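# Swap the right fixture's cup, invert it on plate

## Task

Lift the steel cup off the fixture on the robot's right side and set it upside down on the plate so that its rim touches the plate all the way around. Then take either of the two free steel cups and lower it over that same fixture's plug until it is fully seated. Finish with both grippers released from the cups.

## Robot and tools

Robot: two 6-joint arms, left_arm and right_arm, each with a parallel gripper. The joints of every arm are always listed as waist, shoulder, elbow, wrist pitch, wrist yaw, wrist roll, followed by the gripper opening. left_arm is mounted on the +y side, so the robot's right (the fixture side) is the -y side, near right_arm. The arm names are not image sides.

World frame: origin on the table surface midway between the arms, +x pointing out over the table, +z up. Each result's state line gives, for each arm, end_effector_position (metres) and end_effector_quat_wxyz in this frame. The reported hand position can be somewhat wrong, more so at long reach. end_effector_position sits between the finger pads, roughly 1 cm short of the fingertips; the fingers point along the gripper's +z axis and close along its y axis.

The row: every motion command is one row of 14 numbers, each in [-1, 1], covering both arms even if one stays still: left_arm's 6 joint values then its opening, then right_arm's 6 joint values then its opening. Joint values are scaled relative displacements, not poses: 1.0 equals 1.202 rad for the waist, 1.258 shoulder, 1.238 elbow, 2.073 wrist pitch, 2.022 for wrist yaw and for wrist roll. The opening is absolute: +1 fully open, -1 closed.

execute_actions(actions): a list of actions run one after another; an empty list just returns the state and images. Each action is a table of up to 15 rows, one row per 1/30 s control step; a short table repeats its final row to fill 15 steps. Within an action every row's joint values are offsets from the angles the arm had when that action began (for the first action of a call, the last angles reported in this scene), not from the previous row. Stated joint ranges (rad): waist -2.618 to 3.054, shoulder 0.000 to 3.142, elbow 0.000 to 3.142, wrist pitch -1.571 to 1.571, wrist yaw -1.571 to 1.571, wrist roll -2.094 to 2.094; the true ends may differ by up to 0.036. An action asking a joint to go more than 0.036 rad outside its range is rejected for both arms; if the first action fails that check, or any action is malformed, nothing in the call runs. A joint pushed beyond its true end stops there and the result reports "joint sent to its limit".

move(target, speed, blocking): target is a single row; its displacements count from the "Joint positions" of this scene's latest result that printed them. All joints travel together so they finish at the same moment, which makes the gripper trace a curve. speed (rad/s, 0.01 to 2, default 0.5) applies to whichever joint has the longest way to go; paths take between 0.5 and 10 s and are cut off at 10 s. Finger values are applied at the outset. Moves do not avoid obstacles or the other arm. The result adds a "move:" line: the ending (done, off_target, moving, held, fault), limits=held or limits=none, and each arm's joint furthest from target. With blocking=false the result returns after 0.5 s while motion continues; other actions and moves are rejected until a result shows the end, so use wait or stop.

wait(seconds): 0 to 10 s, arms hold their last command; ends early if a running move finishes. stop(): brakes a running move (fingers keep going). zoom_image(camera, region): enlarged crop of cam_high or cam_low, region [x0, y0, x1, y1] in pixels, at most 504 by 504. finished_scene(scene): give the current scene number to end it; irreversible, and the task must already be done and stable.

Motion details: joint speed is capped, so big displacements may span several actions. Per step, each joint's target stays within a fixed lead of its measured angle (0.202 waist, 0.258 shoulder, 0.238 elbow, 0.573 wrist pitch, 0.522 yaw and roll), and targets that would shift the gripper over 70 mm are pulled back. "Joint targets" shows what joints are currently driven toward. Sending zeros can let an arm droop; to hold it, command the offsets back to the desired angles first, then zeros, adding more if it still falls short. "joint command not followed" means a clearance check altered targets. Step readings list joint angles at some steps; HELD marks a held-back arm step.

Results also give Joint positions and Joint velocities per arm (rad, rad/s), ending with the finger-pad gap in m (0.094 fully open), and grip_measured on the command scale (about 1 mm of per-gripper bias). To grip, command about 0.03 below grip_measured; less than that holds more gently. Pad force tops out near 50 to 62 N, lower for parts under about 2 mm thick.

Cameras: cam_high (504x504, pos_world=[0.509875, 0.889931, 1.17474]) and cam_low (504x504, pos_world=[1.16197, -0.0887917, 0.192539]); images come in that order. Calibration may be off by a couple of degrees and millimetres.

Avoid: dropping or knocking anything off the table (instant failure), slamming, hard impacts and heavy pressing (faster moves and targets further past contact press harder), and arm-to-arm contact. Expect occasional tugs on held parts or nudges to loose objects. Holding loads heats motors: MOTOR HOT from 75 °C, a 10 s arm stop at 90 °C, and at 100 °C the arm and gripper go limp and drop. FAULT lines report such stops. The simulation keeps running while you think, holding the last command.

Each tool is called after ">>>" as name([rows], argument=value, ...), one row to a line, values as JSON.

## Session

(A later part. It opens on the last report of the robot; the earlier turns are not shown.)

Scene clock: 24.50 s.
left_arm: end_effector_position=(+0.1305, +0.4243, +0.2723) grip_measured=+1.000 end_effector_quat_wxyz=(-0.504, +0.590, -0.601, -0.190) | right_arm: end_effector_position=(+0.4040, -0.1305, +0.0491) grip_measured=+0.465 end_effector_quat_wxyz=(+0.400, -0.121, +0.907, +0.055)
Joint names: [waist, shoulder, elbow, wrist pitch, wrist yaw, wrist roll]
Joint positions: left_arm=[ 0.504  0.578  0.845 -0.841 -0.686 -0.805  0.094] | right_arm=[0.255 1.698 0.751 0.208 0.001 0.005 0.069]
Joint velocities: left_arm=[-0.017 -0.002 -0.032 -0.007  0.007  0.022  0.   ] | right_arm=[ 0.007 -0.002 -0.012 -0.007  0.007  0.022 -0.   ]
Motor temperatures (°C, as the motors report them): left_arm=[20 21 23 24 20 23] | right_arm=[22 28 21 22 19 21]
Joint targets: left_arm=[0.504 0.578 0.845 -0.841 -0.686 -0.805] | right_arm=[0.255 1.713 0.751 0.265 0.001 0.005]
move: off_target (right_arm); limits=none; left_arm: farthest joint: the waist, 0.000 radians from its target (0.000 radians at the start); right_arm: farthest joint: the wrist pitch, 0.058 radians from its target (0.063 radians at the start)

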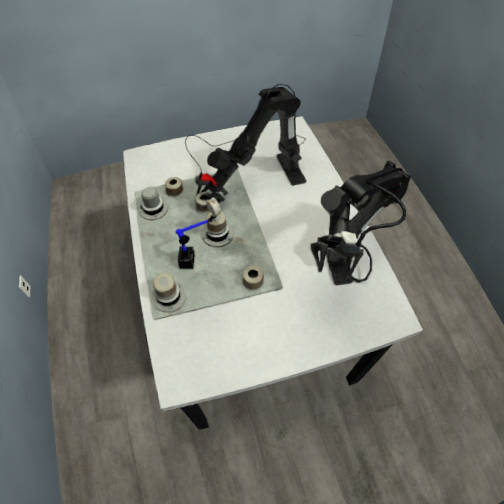

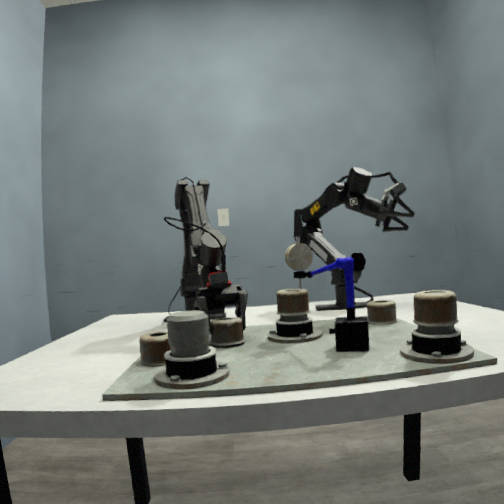

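Let the wrist relax to set it down, then open.

>>> move(target=[0,0,0,0,0,0,1,0,0.012,0,-0.005,0,0,0.4], speed=0.05)

>>> move(target=[0,0,0,0,0,0,1,0,0,0,0,0,0,1])

>>> move(target=[0,0,0,0,0,0,1,0,-0.12,0.2,-0.17,0,0,1])

Scene clock: 25.37 s.
left_arm: end_effector_position=(+0.1305, +0.4243, +0.2723) grip_measured=+1.000 end_effector_quat_wxyz=(-0.504, +0.590, -0.601, -0.190) | right_arm: end_effector_position=(+0.4019, -0.1311, +0.0467) grip_measured=+0.465 end_effector_quat_wxyz=(+0.394, -0.122, +0.909, +0.055)
Joint names: [waist, shoulder, elbow, wrist pitch, wrist yaw, wrist roll]
Joint positions: left_arm=[ 0.504  0.578  0.845 -0.841 -0.686 -0.805  0.094] | right_arm=[0.255 1.698 0.751 0.195 0.001 0.005 0.069]
Joint velocities: left_arm=[-0.012 -0.012  0.002  0.066 -0.007 -0.007  0.   ] | right_arm=[ 0.007  0.022 -0.002 -0.007 -0.051 -0.022 -0.   ]
Motor temperatures (°C, as the motors report them): left_arm=[20 21 23 24 20 23] | right_arm=[22 28 21 22 19 21]
Joint targets: left_arm=[0.504 0.578 0.845 -0.841 -0.686 -0.805] | right_arm=[0.255 1.713 0.751 0.198 0.001 0.005]
move: done; limits=none; left_arm: farthest joint: the waist, 0.000 radians from its target (0.000 radians at the start); right_arm: farthest joint: the shoulder, 0.015 radians from its target (0.015 radians at the start)

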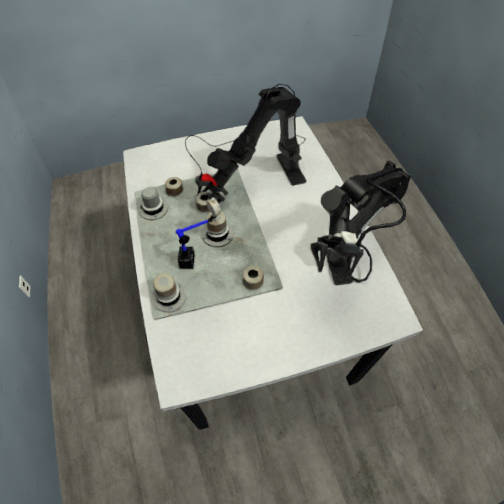

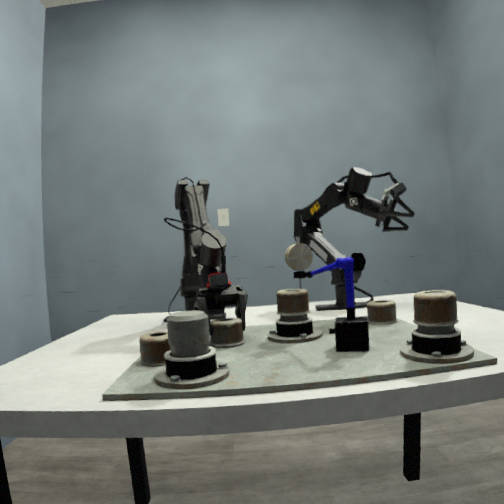

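Scene clock: 25.87 s.
left_arm: end_effector_position=(+0.1305, +0.4243, +0.2723) grip_measured=+1.000 end_effector_quat_wxyz=(-0.504, +0.590, -0.601, -0.190) | right_arm: end_effector_position=(+0.4018, -0.1311, +0.0466) grip_measured=+1.000 end_effector_quat_wxyz=(+0.394, -0.122, +0.909, +0.055)
Joint names: [waist, shoulder, elbow, wrist pitch, wrist yaw, wrist roll]
Joint positions: left_arm=[ 0.504  0.578  0.845 -0.841 -0.686 -0.805  0.094] | right_arm=[0.255 1.698 0.751 0.194 0.001 0.005 0.094]
Joint velocities: left_arm=[-0.007  0.002 -0.017  0.022  0.007  0.066  0.   ] | right_arm=[ 0.007 -0.017 -0.007  0.081 -0.007 -0.051  0.   ]
Motor temperatures (°C, as the motors report them): left_arm=[20 20 23 24 20 23] | right_arm=[22 28 21 22 19 21]
Joint targets: left_arm=[0.504 0.578 0.845 -0.841 -0.686 -0.805] | right_arm=[0.255 1.698 0.751 0.195 0.001 0.005]
move: done; limits=none; left_arm: farthest joint: the waist, 0.000 radians from its target (0.000 radians at the start); right_arm: farthest joint: the wrist pitch, 0.001 radians from its target (0.000 radians at the start)

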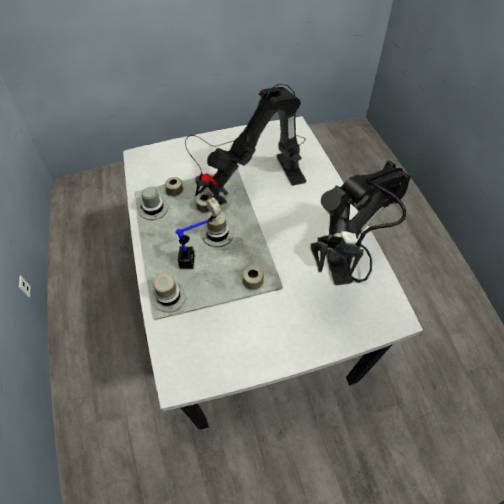

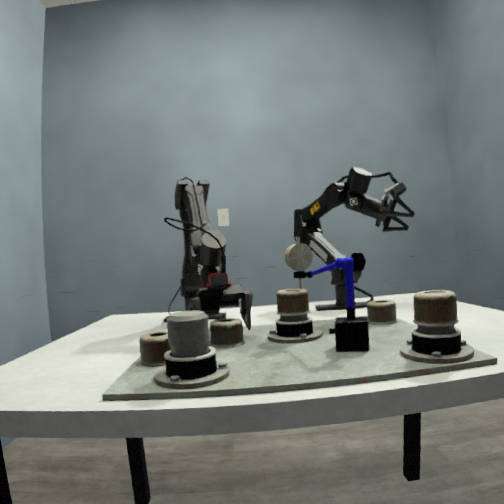

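Scene clock: 27.40 s.
left_arm: end_effector_position=(+0.1305, +0.4243, +0.2723) grip_measured=+1.000 end_effector_quat_wxyz=(-0.504, +0.590, -0.601, -0.190) | right_arm: end_effector_position=(+0.4153, -0.1273, +0.1291) grip_measured=+1.000 end_effector_quat_wxyz=(+0.403, -0.121, +0.906, +0.056)
Joint names: [waist, shoulder, elbow, wrist pitch, wrist yaw, wrist roll]
Joint positions: left_arm=[ 0.504  0.578  0.845 -0.841 -0.686 -0.805  0.094] | right_arm=[ 0.255  1.568  0.975 -0.141  0.001  0.005  0.094]
Joint velocities: left_arm=[ 0.002  0.002 -0.002  0.022 -0.007 -0.037  0.   ] | right_arm=[-0.002 -0.022 -0.012  0.022  0.007 -0.051  0.   ]
Motor temperatures (°C, as the motors report them): left_arm=[20 20 23 24 20 23] | right_arm=[22 28 21 23 19 21]
Joint targets: left_arm=[0.504 0.578 0.845 -0.841 -0.686 -0.805] | right_arm=[0.255 1.547 0.999 -0.158 0.001 0.005]
move: off_target (right_arm); limits=none; left_arm: farthest joint: the waist, 0.000 radians from its target (0.000 radians at the start); right_arm: farthest joint: the elbow, 0.023 radians from its target (0.248 radians at the start)

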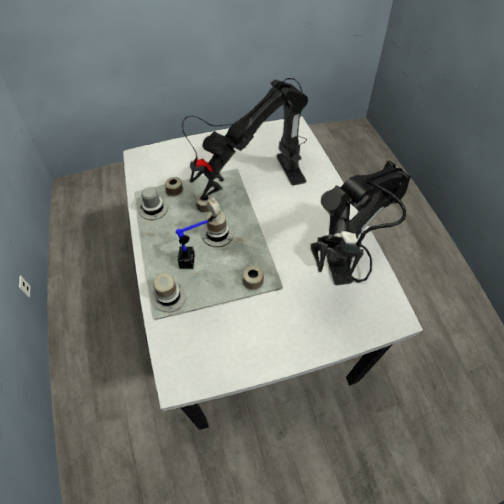

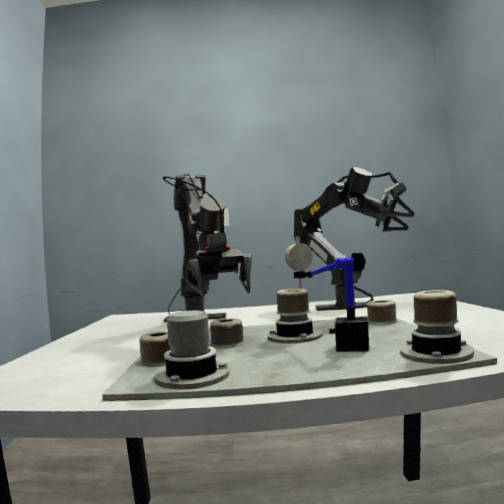

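>>> move(target=[0,0,0,0,0,0,1,-0.253,0.259,0.239,0.029,0,0,1])

>>> zoom_image(camera="cam_low", region=[100, 250, 240, 390])

>>> zoom_image(camera="cam_high", region=[130, 130, 230, 230])

Scene clock: 28.77 s.
left_arm: end_effector_position=(+0.1305, +0.4243, +0.2723) grip_measured=+1.000 end_effector_quat_wxyz=(-0.504, +0.590, -0.601, -0.190) | right_arm: end_effector_position=(+0.5079, -0.2641, +0.1029) grip_measured=+1.000 end_effector_quat_wxyz=(+0.404, +0.019, +0.915, -0.006)
Joint names: [waist, shoulder, elbow, wrist pitch, wrist yaw, wrist roll]
Joint positions: left_arm=[ 0.504  0.578  0.845 -0.841 -0.686 -0.805  0.094] | right_arm=[-0.053  1.885  1.24  -0.094 -0.     0.005  0.094]
Joint velocities: left_arm=[-0.007 -0.002 -0.007  0.081  0.051  0.007  0.   ] | right_arm=[ 0.007 -0.037  0.012  0.007 -0.022  0.051  0.   ]
Motor temperatures (°C, as the motors report them): left_arm=[20 20 23 24 20 23] | right_arm=[22 27 22 23 19 21]
Joint targets: left_arm=[0.504 0.578 0.845 -0.841 -0.686 -0.805] | right_arm=[-0.049 1.894 1.271 -0.080 0.000 0.005]
move: off_target (right_arm); limits=none; left_arm: farthest joint: the waist, 0.000 radians from its target (0.000 radians at the start); right_arm: farthest joint: the elbow, 0.030 radians from its target (0.296 radians at the start)

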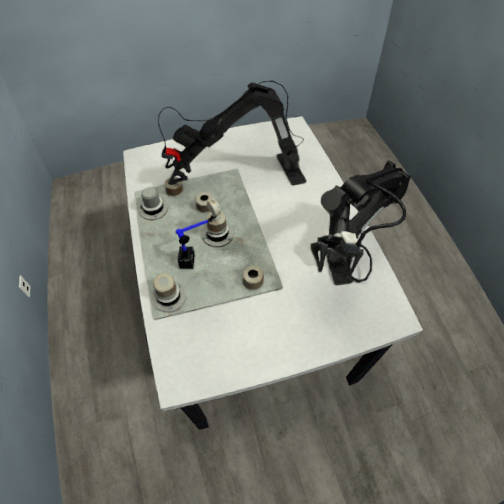

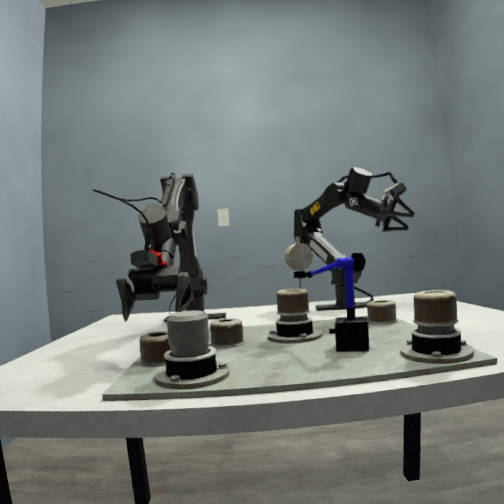

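Region (100, 250, 240, 390) of cam_low's 504x504 image, scaled by 3.600, with more detail than that image has.

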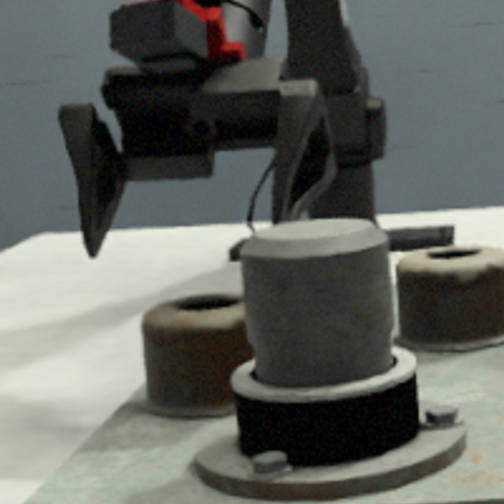

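Region (130, 130, 230, 230) of cam_high's 504x504 image, scaled by 5.040, with more detail than that image has.

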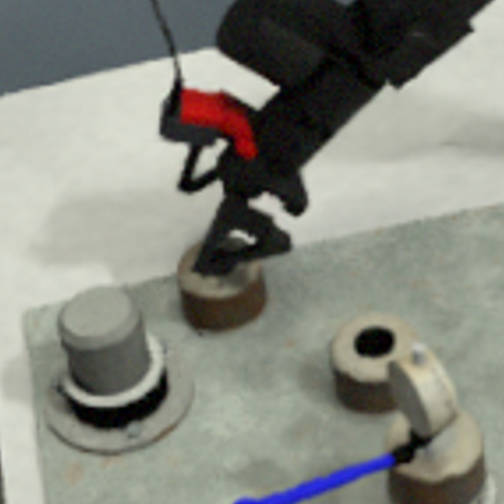

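>>> move(target=[0,0,0,0,0,0,1,0.02,0.08,-0.095,0.101,0,0,1], speed=0.25)

>>> zoom_image(camera="cam_low", region=[100, 250, 240, 390])

>>> zoom_image(camera="cam_high", region=[130, 130, 230, 230])

Scene clock: 30.53 s.
left_arm: end_effector_position=(+0.1305, +0.4243, +0.2723) grip_measured=+1.000 end_effector_quat_wxyz=(-0.504, +0.590, -0.601, -0.190) | right_arm: end_effector_position=(+0.5066, -0.2564, +0.0515) grip_measured=+1.000 end_effector_quat_wxyz=(+0.403, +0.012, +0.915, -0.003)
Joint names: [waist, shoulder, elbow, wrist pitch, wrist yaw, wrist roll]
Joint positions: left_arm=[ 0.504  0.578  0.845 -0.841 -0.686 -0.805  0.094] | right_arm=[-0.038  1.975  1.136  0.099 -0.     0.005  0.094]
Joint velocities: left_arm=[ 0.017 -0.007 -0.007 -0.066  0.007 -0.051  0.   ] | right_arm=[-0.002  0.002 -0.012  0.037  0.007 -0.095  0.   ]
Motor temperatures (°C, as the motors report them): left_arm=[20 20 23 24 20 23] | right_arm=[22 27 22 23 19 21]
Joint targets: left_arm=[0.504 0.578 0.845 -0.841 -0.686 -0.805] | right_arm=[-0.029 1.986 1.123 0.115 -0.000 0.005]
move: done; limits=none; left_arm: farthest joint: the waist, 0.000 radians from its target (0.000 radians at the start); right_arm: farthest joint: the wrist pitch, 0.017 radians from its target (0.210 radians at the start)

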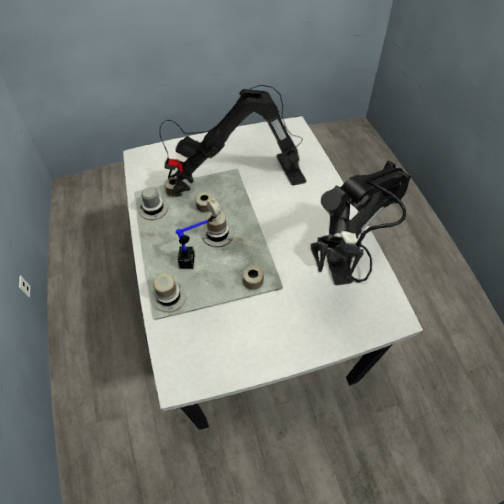

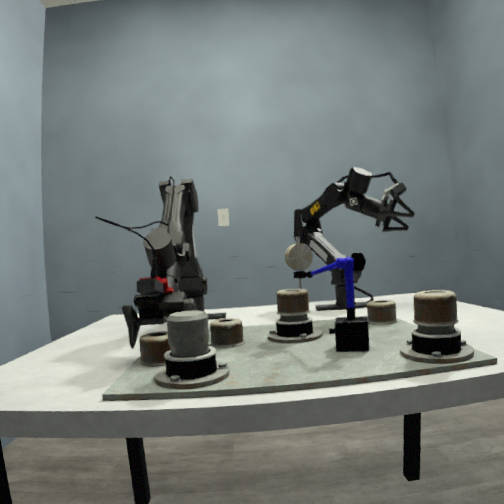

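Region (100, 250, 240, 390) of cam_low's 504x504 image, scaled by 3.600, with more detail than that image has.

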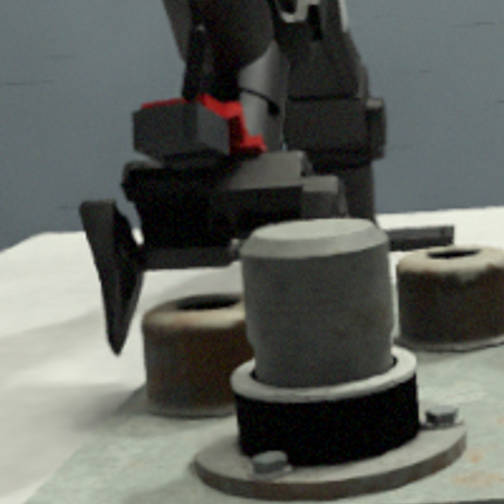

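Region (130, 130, 230, 230) of cam_high's 504x504 image, scaled by 5.040, with more detail than that image has.

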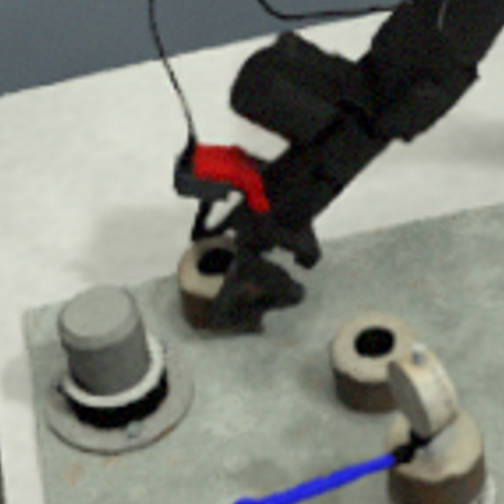

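>>> move(target=[0,0,0,0,0,0,1,0,0,0,0.008,0,0,0.4])

>>> zoom_image(camera="cam_high", region=[130, 130, 230, 230])

>>> move(target=[0,0,0,0,0,0,1,0,-0.163,0.317,-0.241,0,0,0.4], speed=0.4)

Scene clock: 31.53 s.
left_arm: end_effector_position=(+0.1305, +0.4243, +0.2723) grip_measured=+1.000 end_effector_quat_wxyz=(-0.504, +0.590, -0.601, -0.190) | right_arm: end_effector_position=(+0.5066, -0.2566, +0.0515) grip_measured=+0.456 end_effector_quat_wxyz=(+0.403, +0.012, +0.915, -0.004)
Joint names: [waist, shoulder, elbow, wrist pitch, wrist yaw, wrist roll]
Joint positions: left_arm=[ 0.504  0.578  0.845 -0.841 -0.686 -0.805  0.094] | right_arm=[-0.038  1.975  1.136  0.099  0.001  0.005  0.068]
Joint velocities: left_arm=[-0.002 -0.017  0.007  0.007 -0.037 -0.007  0.   ] | right_arm=[-0.002 -0.017 -0.007 -0.066  0.022  0.022  0.   ]
Motor temperatures (°C, as the motors report them): left_arm=[20 20 23 25 20 23] | right_arm=[22 28 21 23 19 21]
Joint targets: left_arm=[0.504 0.578 0.845 -0.841 -0.686 -0.805] | right_arm=[-0.038 1.975 1.136 0.115 -0.000 0.005]
move: done; limits=none; left_arm: farthest joint: the waist, 0.000 radians from its target (0.000 radians at the start); right_arm: farthest joint: the wrist pitch, 0.017 radians from its target (0.017 radians at the start)

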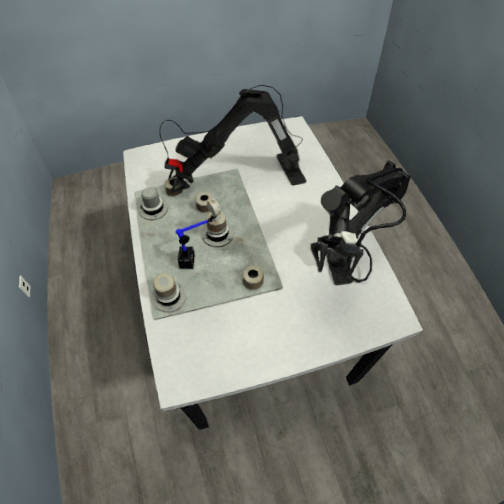

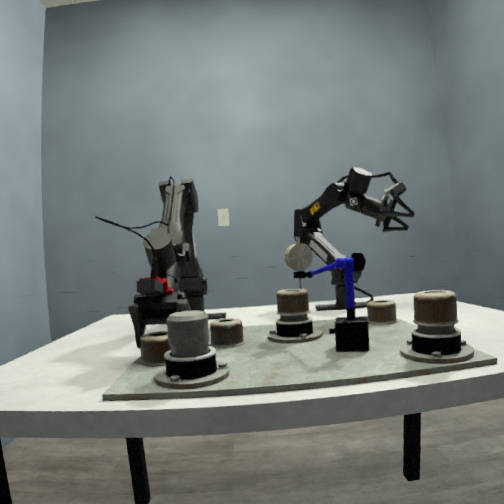

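Region (130, 130, 230, 230) of cam_high's 504x504 image, scaled by 5.040, with more detail than that image has.

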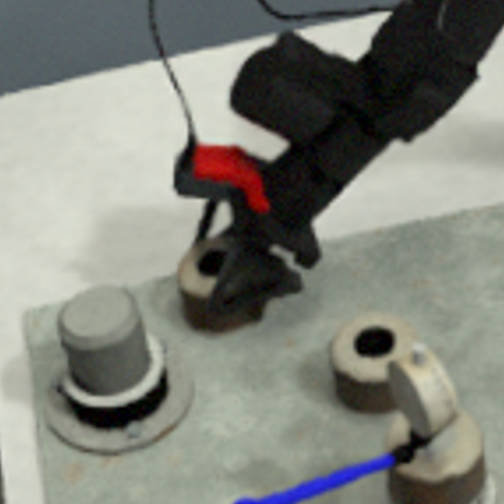

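Scene clock: 33.53 s.
left_arm: end_effector_position=(+0.1305, +0.4243, +0.2723) grip_measured=+1.000 end_effector_quat_wxyz=(-0.504, +0.590, -0.601, -0.190) | right_arm: end_effector_position=(+0.5078, -0.2566, +0.1938) grip_measured=+0.456 end_effector_quat_wxyz=(+0.408, +0.012, +0.913, -0.004)
Joint names: [waist, shoulder, elbow, wrist pitch, wrist yaw, wrist roll]
Joint positions: left_arm=[ 0.504  0.578  0.845 -0.841 -0.686 -0.805  0.094] | right_arm=[-0.038  1.799  1.494 -0.424  0.001  0.005  0.068]
Joint velocities: left_arm=[-0.007  0.007 -0.027  0.007 -0.007 -0.007  0.   ] | right_arm=[ 0.002  0.002  0.007 -0.022  0.037  0.007 -0.001]
Motor temperatures (°C, as the motors report them): left_arm=[20 20 23 25 20 23] | right_arm=[22 28 22 23 19 21]
Joint targets: left_arm=[0.504 0.578 0.845 -0.841 -0.686 -0.805] | right_arm=[-0.038 1.770 1.528 -0.401 0.001 0.005]
move: off_target (right_arm); limits=none; left_arm: farthest joint: the waist, 0.000 radians from its target (0.000 radians at the start); right_arm: farthest joint: the elbow, 0.034 radians from its target (0.393 radians at the start)

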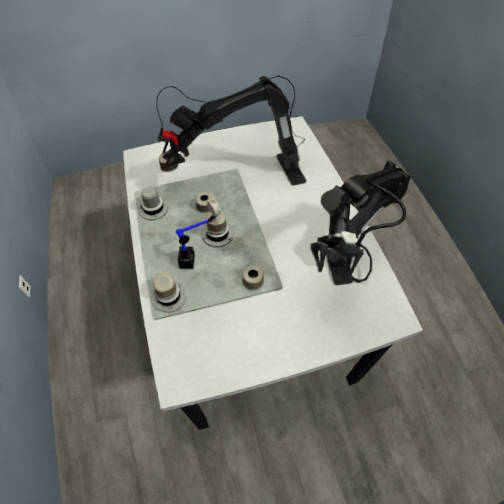

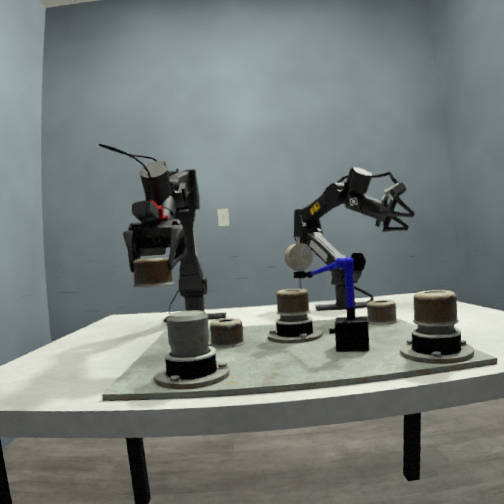

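>>> move(target=[0,0,0,0,0,0,1,0.106,0.338,0.465,-0.048,0,0,0.4], speed=0.45)

>>> zoom_image(camera="cam_low", region=[110, 220, 270, 380])

>>> zoom_image(camera="cam_high", region=[110, 130, 210, 230])

Scene clock: 35.70 s.
left_arm: end_effector_position=(+0.1305, +0.4243, +0.2723) grip_measured=+1.000 end_effector_quat_wxyz=(-0.504, +0.590, -0.601, -0.190) | right_arm: end_effector_position=(+0.6034, -0.1832, +0.1677) grip_measured=+0.456 end_effector_quat_wxyz=(+0.399, -0.044, +0.916, +0.021)
Joint names: [waist, shoulder, elbow, wrist pitch, wrist yaw, wrist roll]
Joint positions: left_arm=[ 0.504  0.578  0.845 -0.841 -0.686 -0.805  0.094] | right_arm=[ 0.085  2.229  2.026 -0.546  0.001  0.005  0.068]
Joint velocities: left_arm=[ 0.002  0.002  0.002 -0.007 -0.037  0.037  0.   ] | right_arm=[ 0.017 -0.017  0.007  0.007  0.037  0.037 -0.   ]
Motor temperatures (°C, as the motors report them): left_arm=[20 20 23 25 20 23] | right_arm=[22 28 22 23 19 21]
Joint targets: left_arm=[0.504 0.578 0.845 -0.841 -0.686 -0.805] | right_arm=[0.089 2.225 2.070 -0.524 0.001 0.005]
move: off_target (right_arm); limits=none; left_arm: farthest joint: the waist, 0.000 radians from its target (0.000 radians at the start); right_arm: farthest joint: the elbow, 0.043 radians from its target (0.575 radians at the start)

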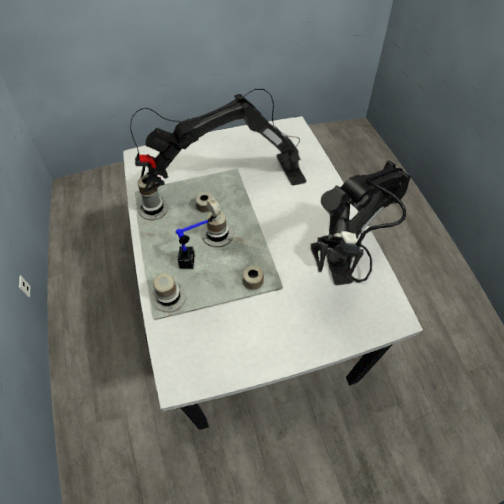

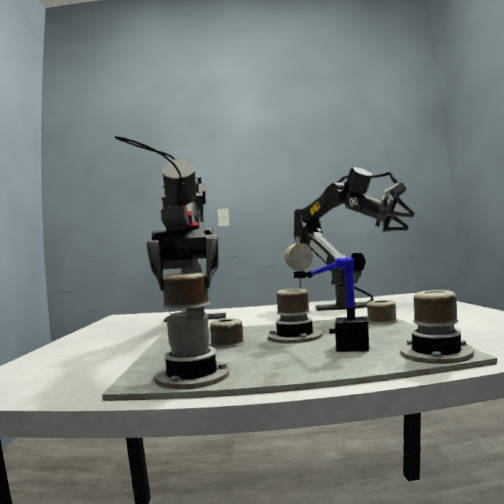

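Region (110, 220, 270, 380) of cam_low's 504x504 image, scaled by 3.150, with more detail than that image has.

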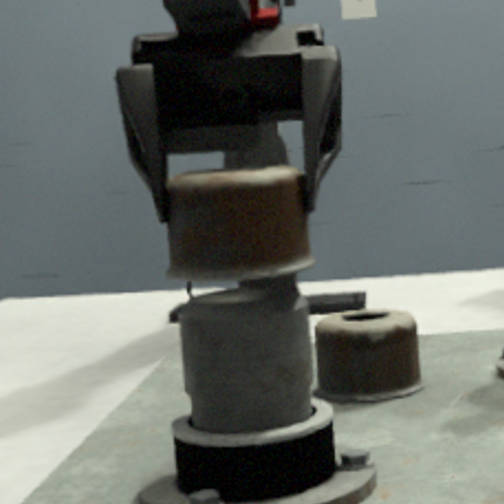

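Region (110, 130, 210, 230) of cam_high's 504x504 image, scaled by 5.040, with more detail than that image has.

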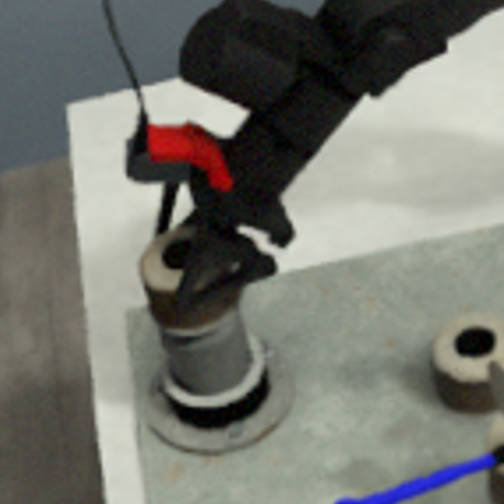

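>>> move(target=[0,0,0,0,0,0,1,0,-0.003,-0.087,0.083,0,0,0.4], speed=0.1)

>>> zoom_image(camera="cam_low", region=[110, 220, 270, 380])

>>> zoom_image(camera="cam_high", region=[110, 130, 210, 230])

Scene clock: 38.00 s.
left_arm: end_effector_position=(+0.1305, +0.4243, +0.2723) grip_measured=+1.000 end_effector_quat_wxyz=(-0.504, +0.590, -0.601, -0.190) | right_arm: end_effector_position=(+0.6049, -0.1830, +0.1436) grip_measured=+0.456 end_effector_quat_wxyz=(+0.404, -0.044, +0.913, +0.021)
Joint names: [waist, shoulder, elbow, wrist pitch, wrist yaw, wrist roll]
Joint positions: left_arm=[ 0.504  0.578  0.845 -0.841 -0.686 -0.805  0.094] | right_arm=[ 0.085  2.229  1.922 -0.43   0.001  0.005  0.068]
Joint velocities: left_arm=[-0.002  0.002 -0.002 -0.081  0.007 -0.051  0.   ] | right_arm=[-0.012  0.002 -0.007  0.037 -0.022 -0.037  0.   ]
Motor temperatures (°C, as the motors report them): left_arm=[20 20 23 25 20 23] | right_arm=[22 29 22 23 19 21]
Joint targets: left_arm=[0.504 0.578 0.845 -0.841 -0.686 -0.805] | right_arm=[0.085 2.225 1.919 -0.374 0.001 0.005]
move: off_target (right_arm); limits=none; left_arm: farthest joint: the waist, 0.000 radians from its target (0.000 radians at the start); right_arm: farthest joint: the wrist pitch, 0.057 radians from its target (0.172 radians at the start)

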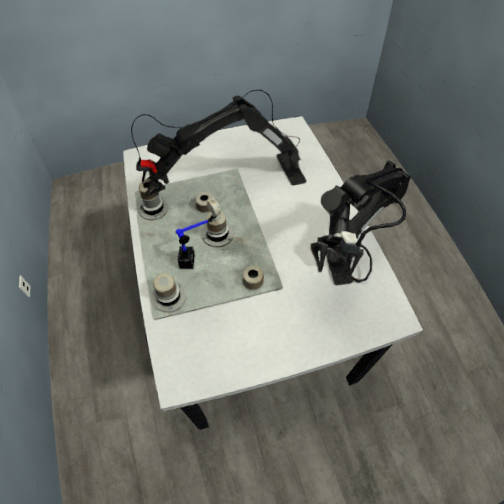

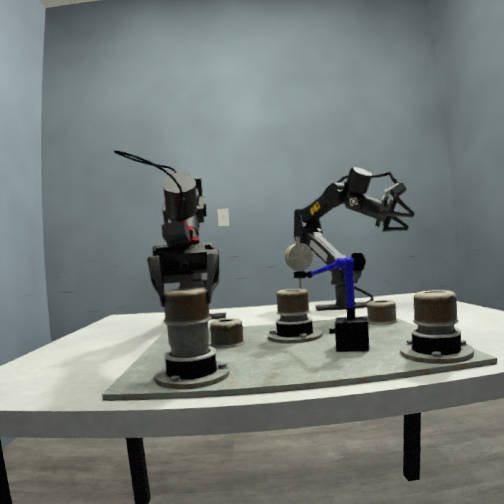

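Region (110, 220, 270, 380) of cam_low's 504x504 image, scaled by 3.150, with more detail than that image has.

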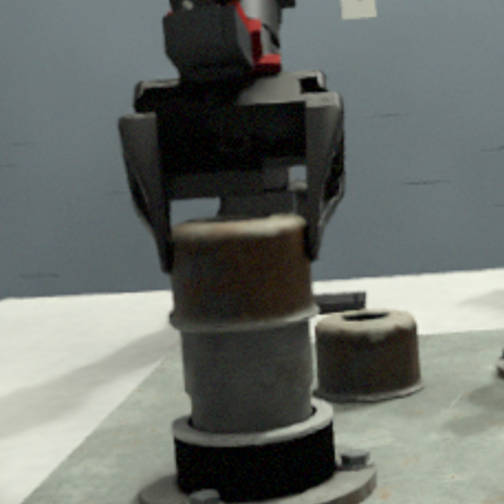

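Region (110, 130, 210, 230) of cam_high's 504x504 image, scaled by 5.040, with more detail than that image has.

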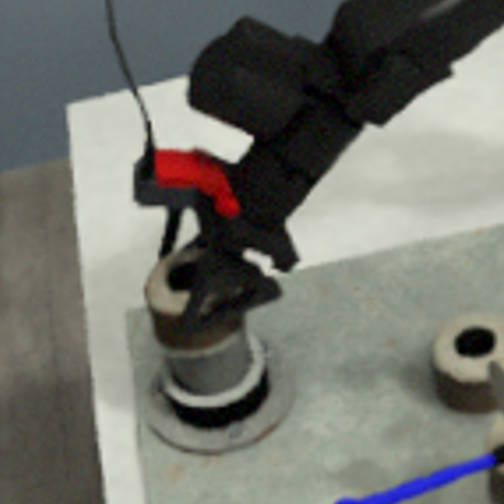

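>>> move(target=[0,0,0,0,0,0,1,0,0.021,-0.101,0.092,0,0,0.4], speed=0.1)

>>> zoom_image(camera="cam_low", region=[120, 250, 260, 390])

Scene clock: 40.43 s.
left_arm: end_effector_position=(+0.1305, +0.4243, +0.2723) grip_measured=+1.000 end_effector_quat_wxyz=(-0.504, +0.590, -0.601, -0.190) | right_arm: end_effector_position=(+0.6052, -0.1831, +0.1080) grip_measured=+0.456 end_effector_quat_wxyz=(+0.408, -0.044, +0.912, +0.021)
Joint names: [waist, shoulder, elbow, wrist pitch, wrist yaw, wrist roll]
Joint positions: left_arm=[ 0.504  0.578  0.845 -0.841 -0.686 -0.805  0.094] | right_arm=[ 0.085  2.246  1.803 -0.285  0.001  0.005  0.068]
Joint velocities: left_arm=[-0.002  0.007 -0.012 -0.081 -0.022 -0.007  0.   ] | right_arm=[-0.007 -0.002  0.012 -0.007 -0.037 -0.037  0.001]
Motor temperatures (°C, as the motors report them): left_arm=[20 20 23 25 20 23] | right_arm=[22 30 22 24 19 21]
Joint targets: left_arm=[0.504 0.578 0.845 -0.841 -0.686 -0.805] | right_arm=[0.085 2.255 1.797 -0.240 0.001 0.005]
move: off_target (right_arm); limits=none; left_arm: farthest joint: the waist, 0.000 radians from its target (0.000 radians at the start); right_arm: farthest joint: the wrist pitch, 0.046 radians from its target (0.191 radians at the start)

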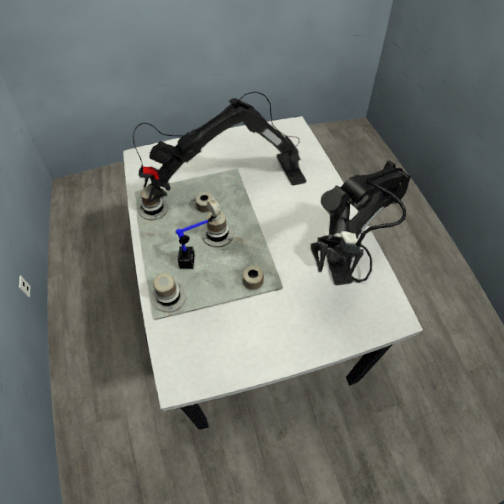

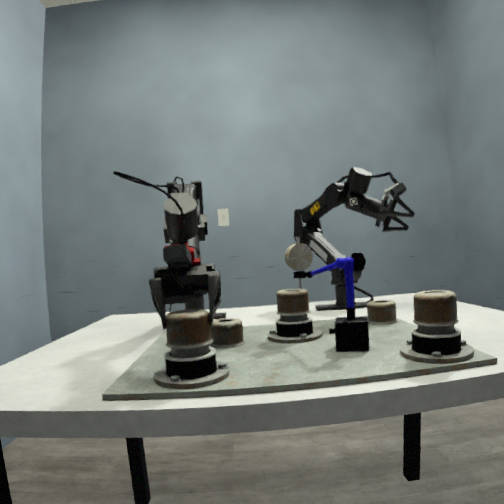

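Region (120, 250, 260, 390) of cam_low's 504x504 image, scaled by 3.600, with more detail than that image has.

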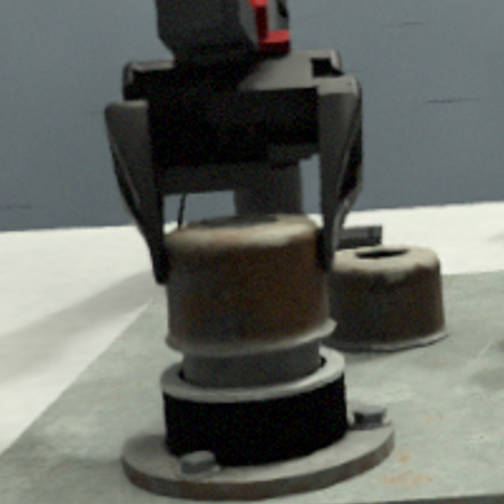

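Seated height. Press lightly, release, retreat.

>>> move(target=[0,0,0,0,0,0,1,0,0.012,-0.005,-0.008,0,0,0.4], speed=0.05)

>>> move(target=[0,0,0,0,0,0,1,0,0,0,0,0,0,1])

>>> move(target=[0,0,0,0,0,0,1,0,-0.15,0.1,-0.12,0,0,1])

>>> zoom_image(camera="cam_low", region=[120, 250, 260, 390])

>>> zoom_image(camera="cam_high", region=[120, 140, 240, 260])

Scene clock: 41.33 s.
left_arm: end_effector_position=(+0.1305, +0.4243, +0.2723) grip_measured=+1.000 end_effector_quat_wxyz=(-0.504, +0.590, -0.601, -0.190) | right_arm: end_effector_position=(+0.6050, -0.1831, +0.1070) grip_measured=+0.456 end_effector_quat_wxyz=(+0.407, -0.044, +0.912, +0.021)
Joint names: [waist, shoulder, elbow, wrist pitch, wrist yaw, wrist roll]
Joint positions: left_arm=[ 0.504  0.578  0.845 -0.841 -0.686 -0.805  0.094] | right_arm=[ 0.085  2.248  1.803 -0.287  0.002  0.005  0.068]
Joint velocities: left_arm=[-0.007 -0.012 -0.012 -0.007  0.037 -0.022  0.   ] | right_arm=[ 0.002 -0.007 -0.022 -0.007 -0.007  0.022  0.001]
Motor temperatures (°C, as the motors report them): left_arm=[20 20 23 25 20 23] | right_arm=[22 30 22 24 19 21]
Joint targets: left_arm=[0.504 0.578 0.845 -0.841 -0.686 -0.805] | right_arm=[0.085 2.261 1.797 -0.302 0.002 0.005]
move: done; limits=none; left_arm: farthest joint: the waist, 0.000 radians from its target (0.000 radians at the start); right_arm: farthest joint: the wrist pitch, 0.015 radians from its target (0.016 radians at the start)

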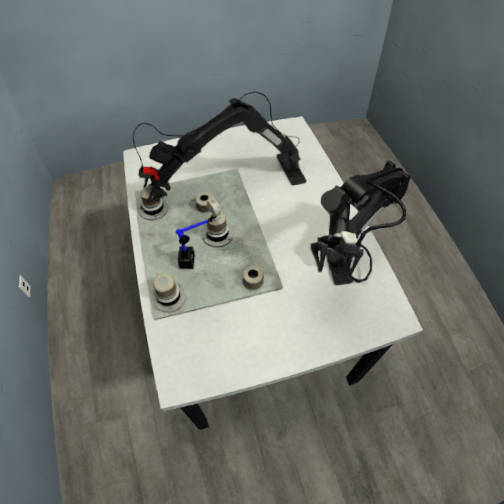

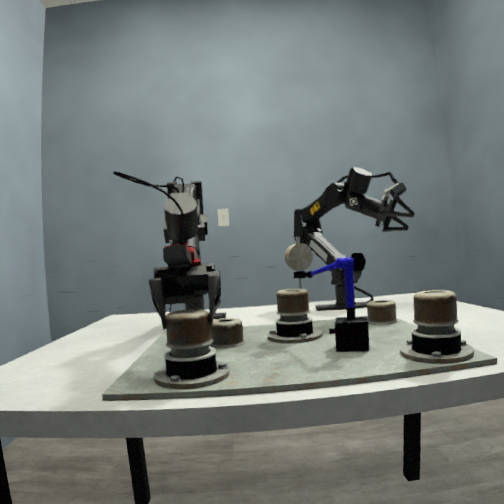

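Scene clock: 41.83 s.
left_arm: end_effector_position=(+0.1305, +0.4243, +0.2723) grip_measured=+1.000 end_effector_quat_wxyz=(-0.504, +0.590, -0.601, -0.190) | right_arm: end_effector_position=(+0.6050, -0.1831, +0.1070) grip_measured=+1.000 end_effector_quat_wxyz=(+0.407, -0.044, +0.912, +0.021)
Joint names: [waist, shoulder, elbow, wrist pitch, wrist yaw, wrist roll]
Joint positions: left_arm=[ 0.504  0.578  0.845 -0.841 -0.686 -0.805  0.094] | right_arm=[ 0.085  2.248  1.803 -0.287  0.002  0.005  0.094]
Joint velocities: left_arm=[-0.002  0.012 -0.007  0.051  0.037 -0.022  0.   ] | right_arm=[ 0.012 -0.002  0.002 -0.051  0.051 -0.007  0.   ]
Motor temperatures (°C, as the motors report them): left_arm=[20 20 23 25 20 23] | right_arm=[22 30 22 24 19 21]
Joint targets: left_arm=[0.504 0.578 0.845 -0.841 -0.686 -0.805] | right_arm=[0.085 2.248 1.803 -0.287 0.002 0.005]
move: done; limits=none; left_arm: farthest joint: the waist, 0.000 radians from its target (0.000 radians at the start); right_arm: farthest joint: the waist, 0.000 radians from its target (0.000 radians at the start)

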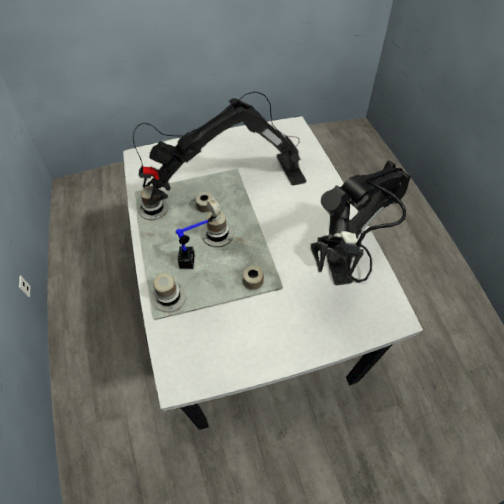

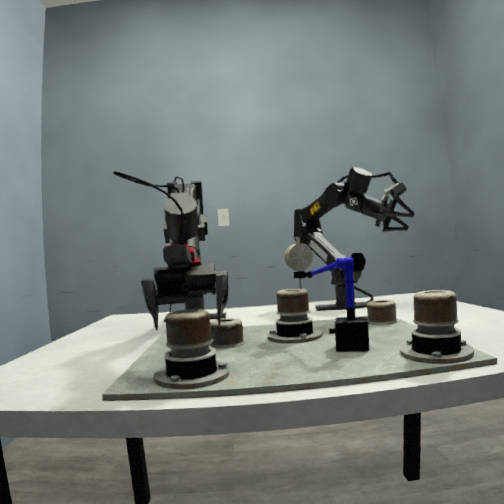

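Scene clock: 43.20 s.
left_arm: end_effector_position=(+0.1305, +0.4243, +0.2723) grip_measured=+1.000 end_effector_quat_wxyz=(-0.504, +0.590, -0.601, -0.190) | right_arm: end_effector_position=(+0.5788, -0.1858, +0.2217) grip_measured=+1.000 end_effector_quat_wxyz=(+0.437, -0.043, +0.898, +0.022)
Joint names: [waist, shoulder, elbow, wrist pitch, wrist yaw, wrist roll]
Joint positions: left_arm=[ 0.504  0.578  0.845 -0.841 -0.686 -0.805  0.094] | right_arm=[ 0.085  2.06   1.913 -0.518  0.002  0.005  0.094]
Joint velocities: left_arm=[-0.012  0.007 -0.007  0.007  0.022 -0.037  0.   ] | right_arm=[-0.007  0.017  0.027  0.066 -0.066  0.081  0.   ]
Motor temperatures (°C, as the motors report them): left_arm=[20 20 23 25 20 23] | right_arm=[22 30 22 24 19 21]
Joint targets: left_arm=[0.504 0.578 0.845 -0.841 -0.686 -0.805] | right_arm=[0.085 2.059 1.926 -0.536 0.002 0.005]
move: done; limits=none; left_arm: farthest joint: the waist, 0.000 radians from its target (0.000 radians at the start); right_arm: farthest joint: the wrist pitch, 0.018 radians from its target (0.249 radians at the start)

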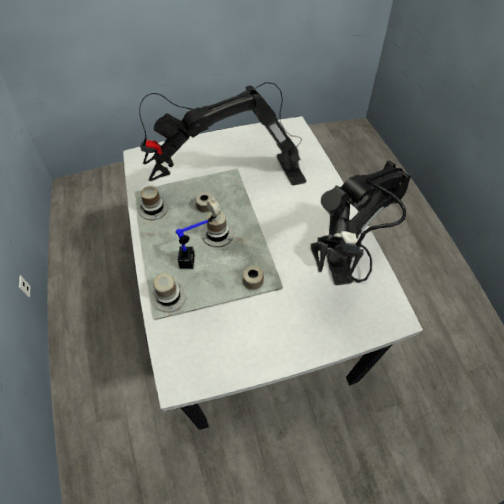

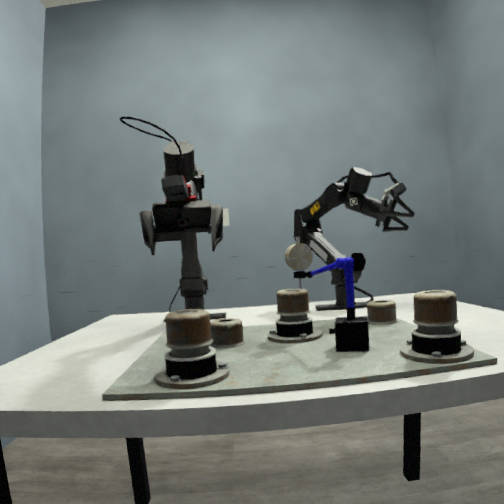

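Region (120, 250, 260, 390) of cam_low's 504x504 image, scaled by 3.600, with more detail than that image has.

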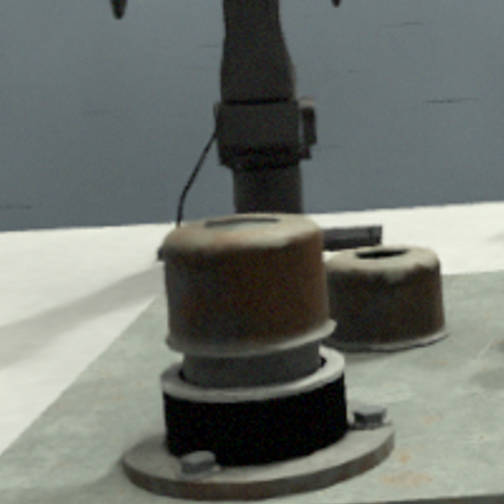

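Region (120, 140, 240, 260) of cam_high's 504x504 image, scaled by 4.200, with more detail than that image has.

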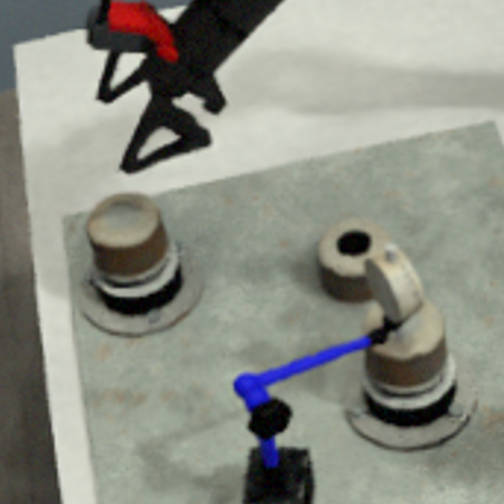

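>>> finished_scene(scene=1)

The scene is finished: the task was done.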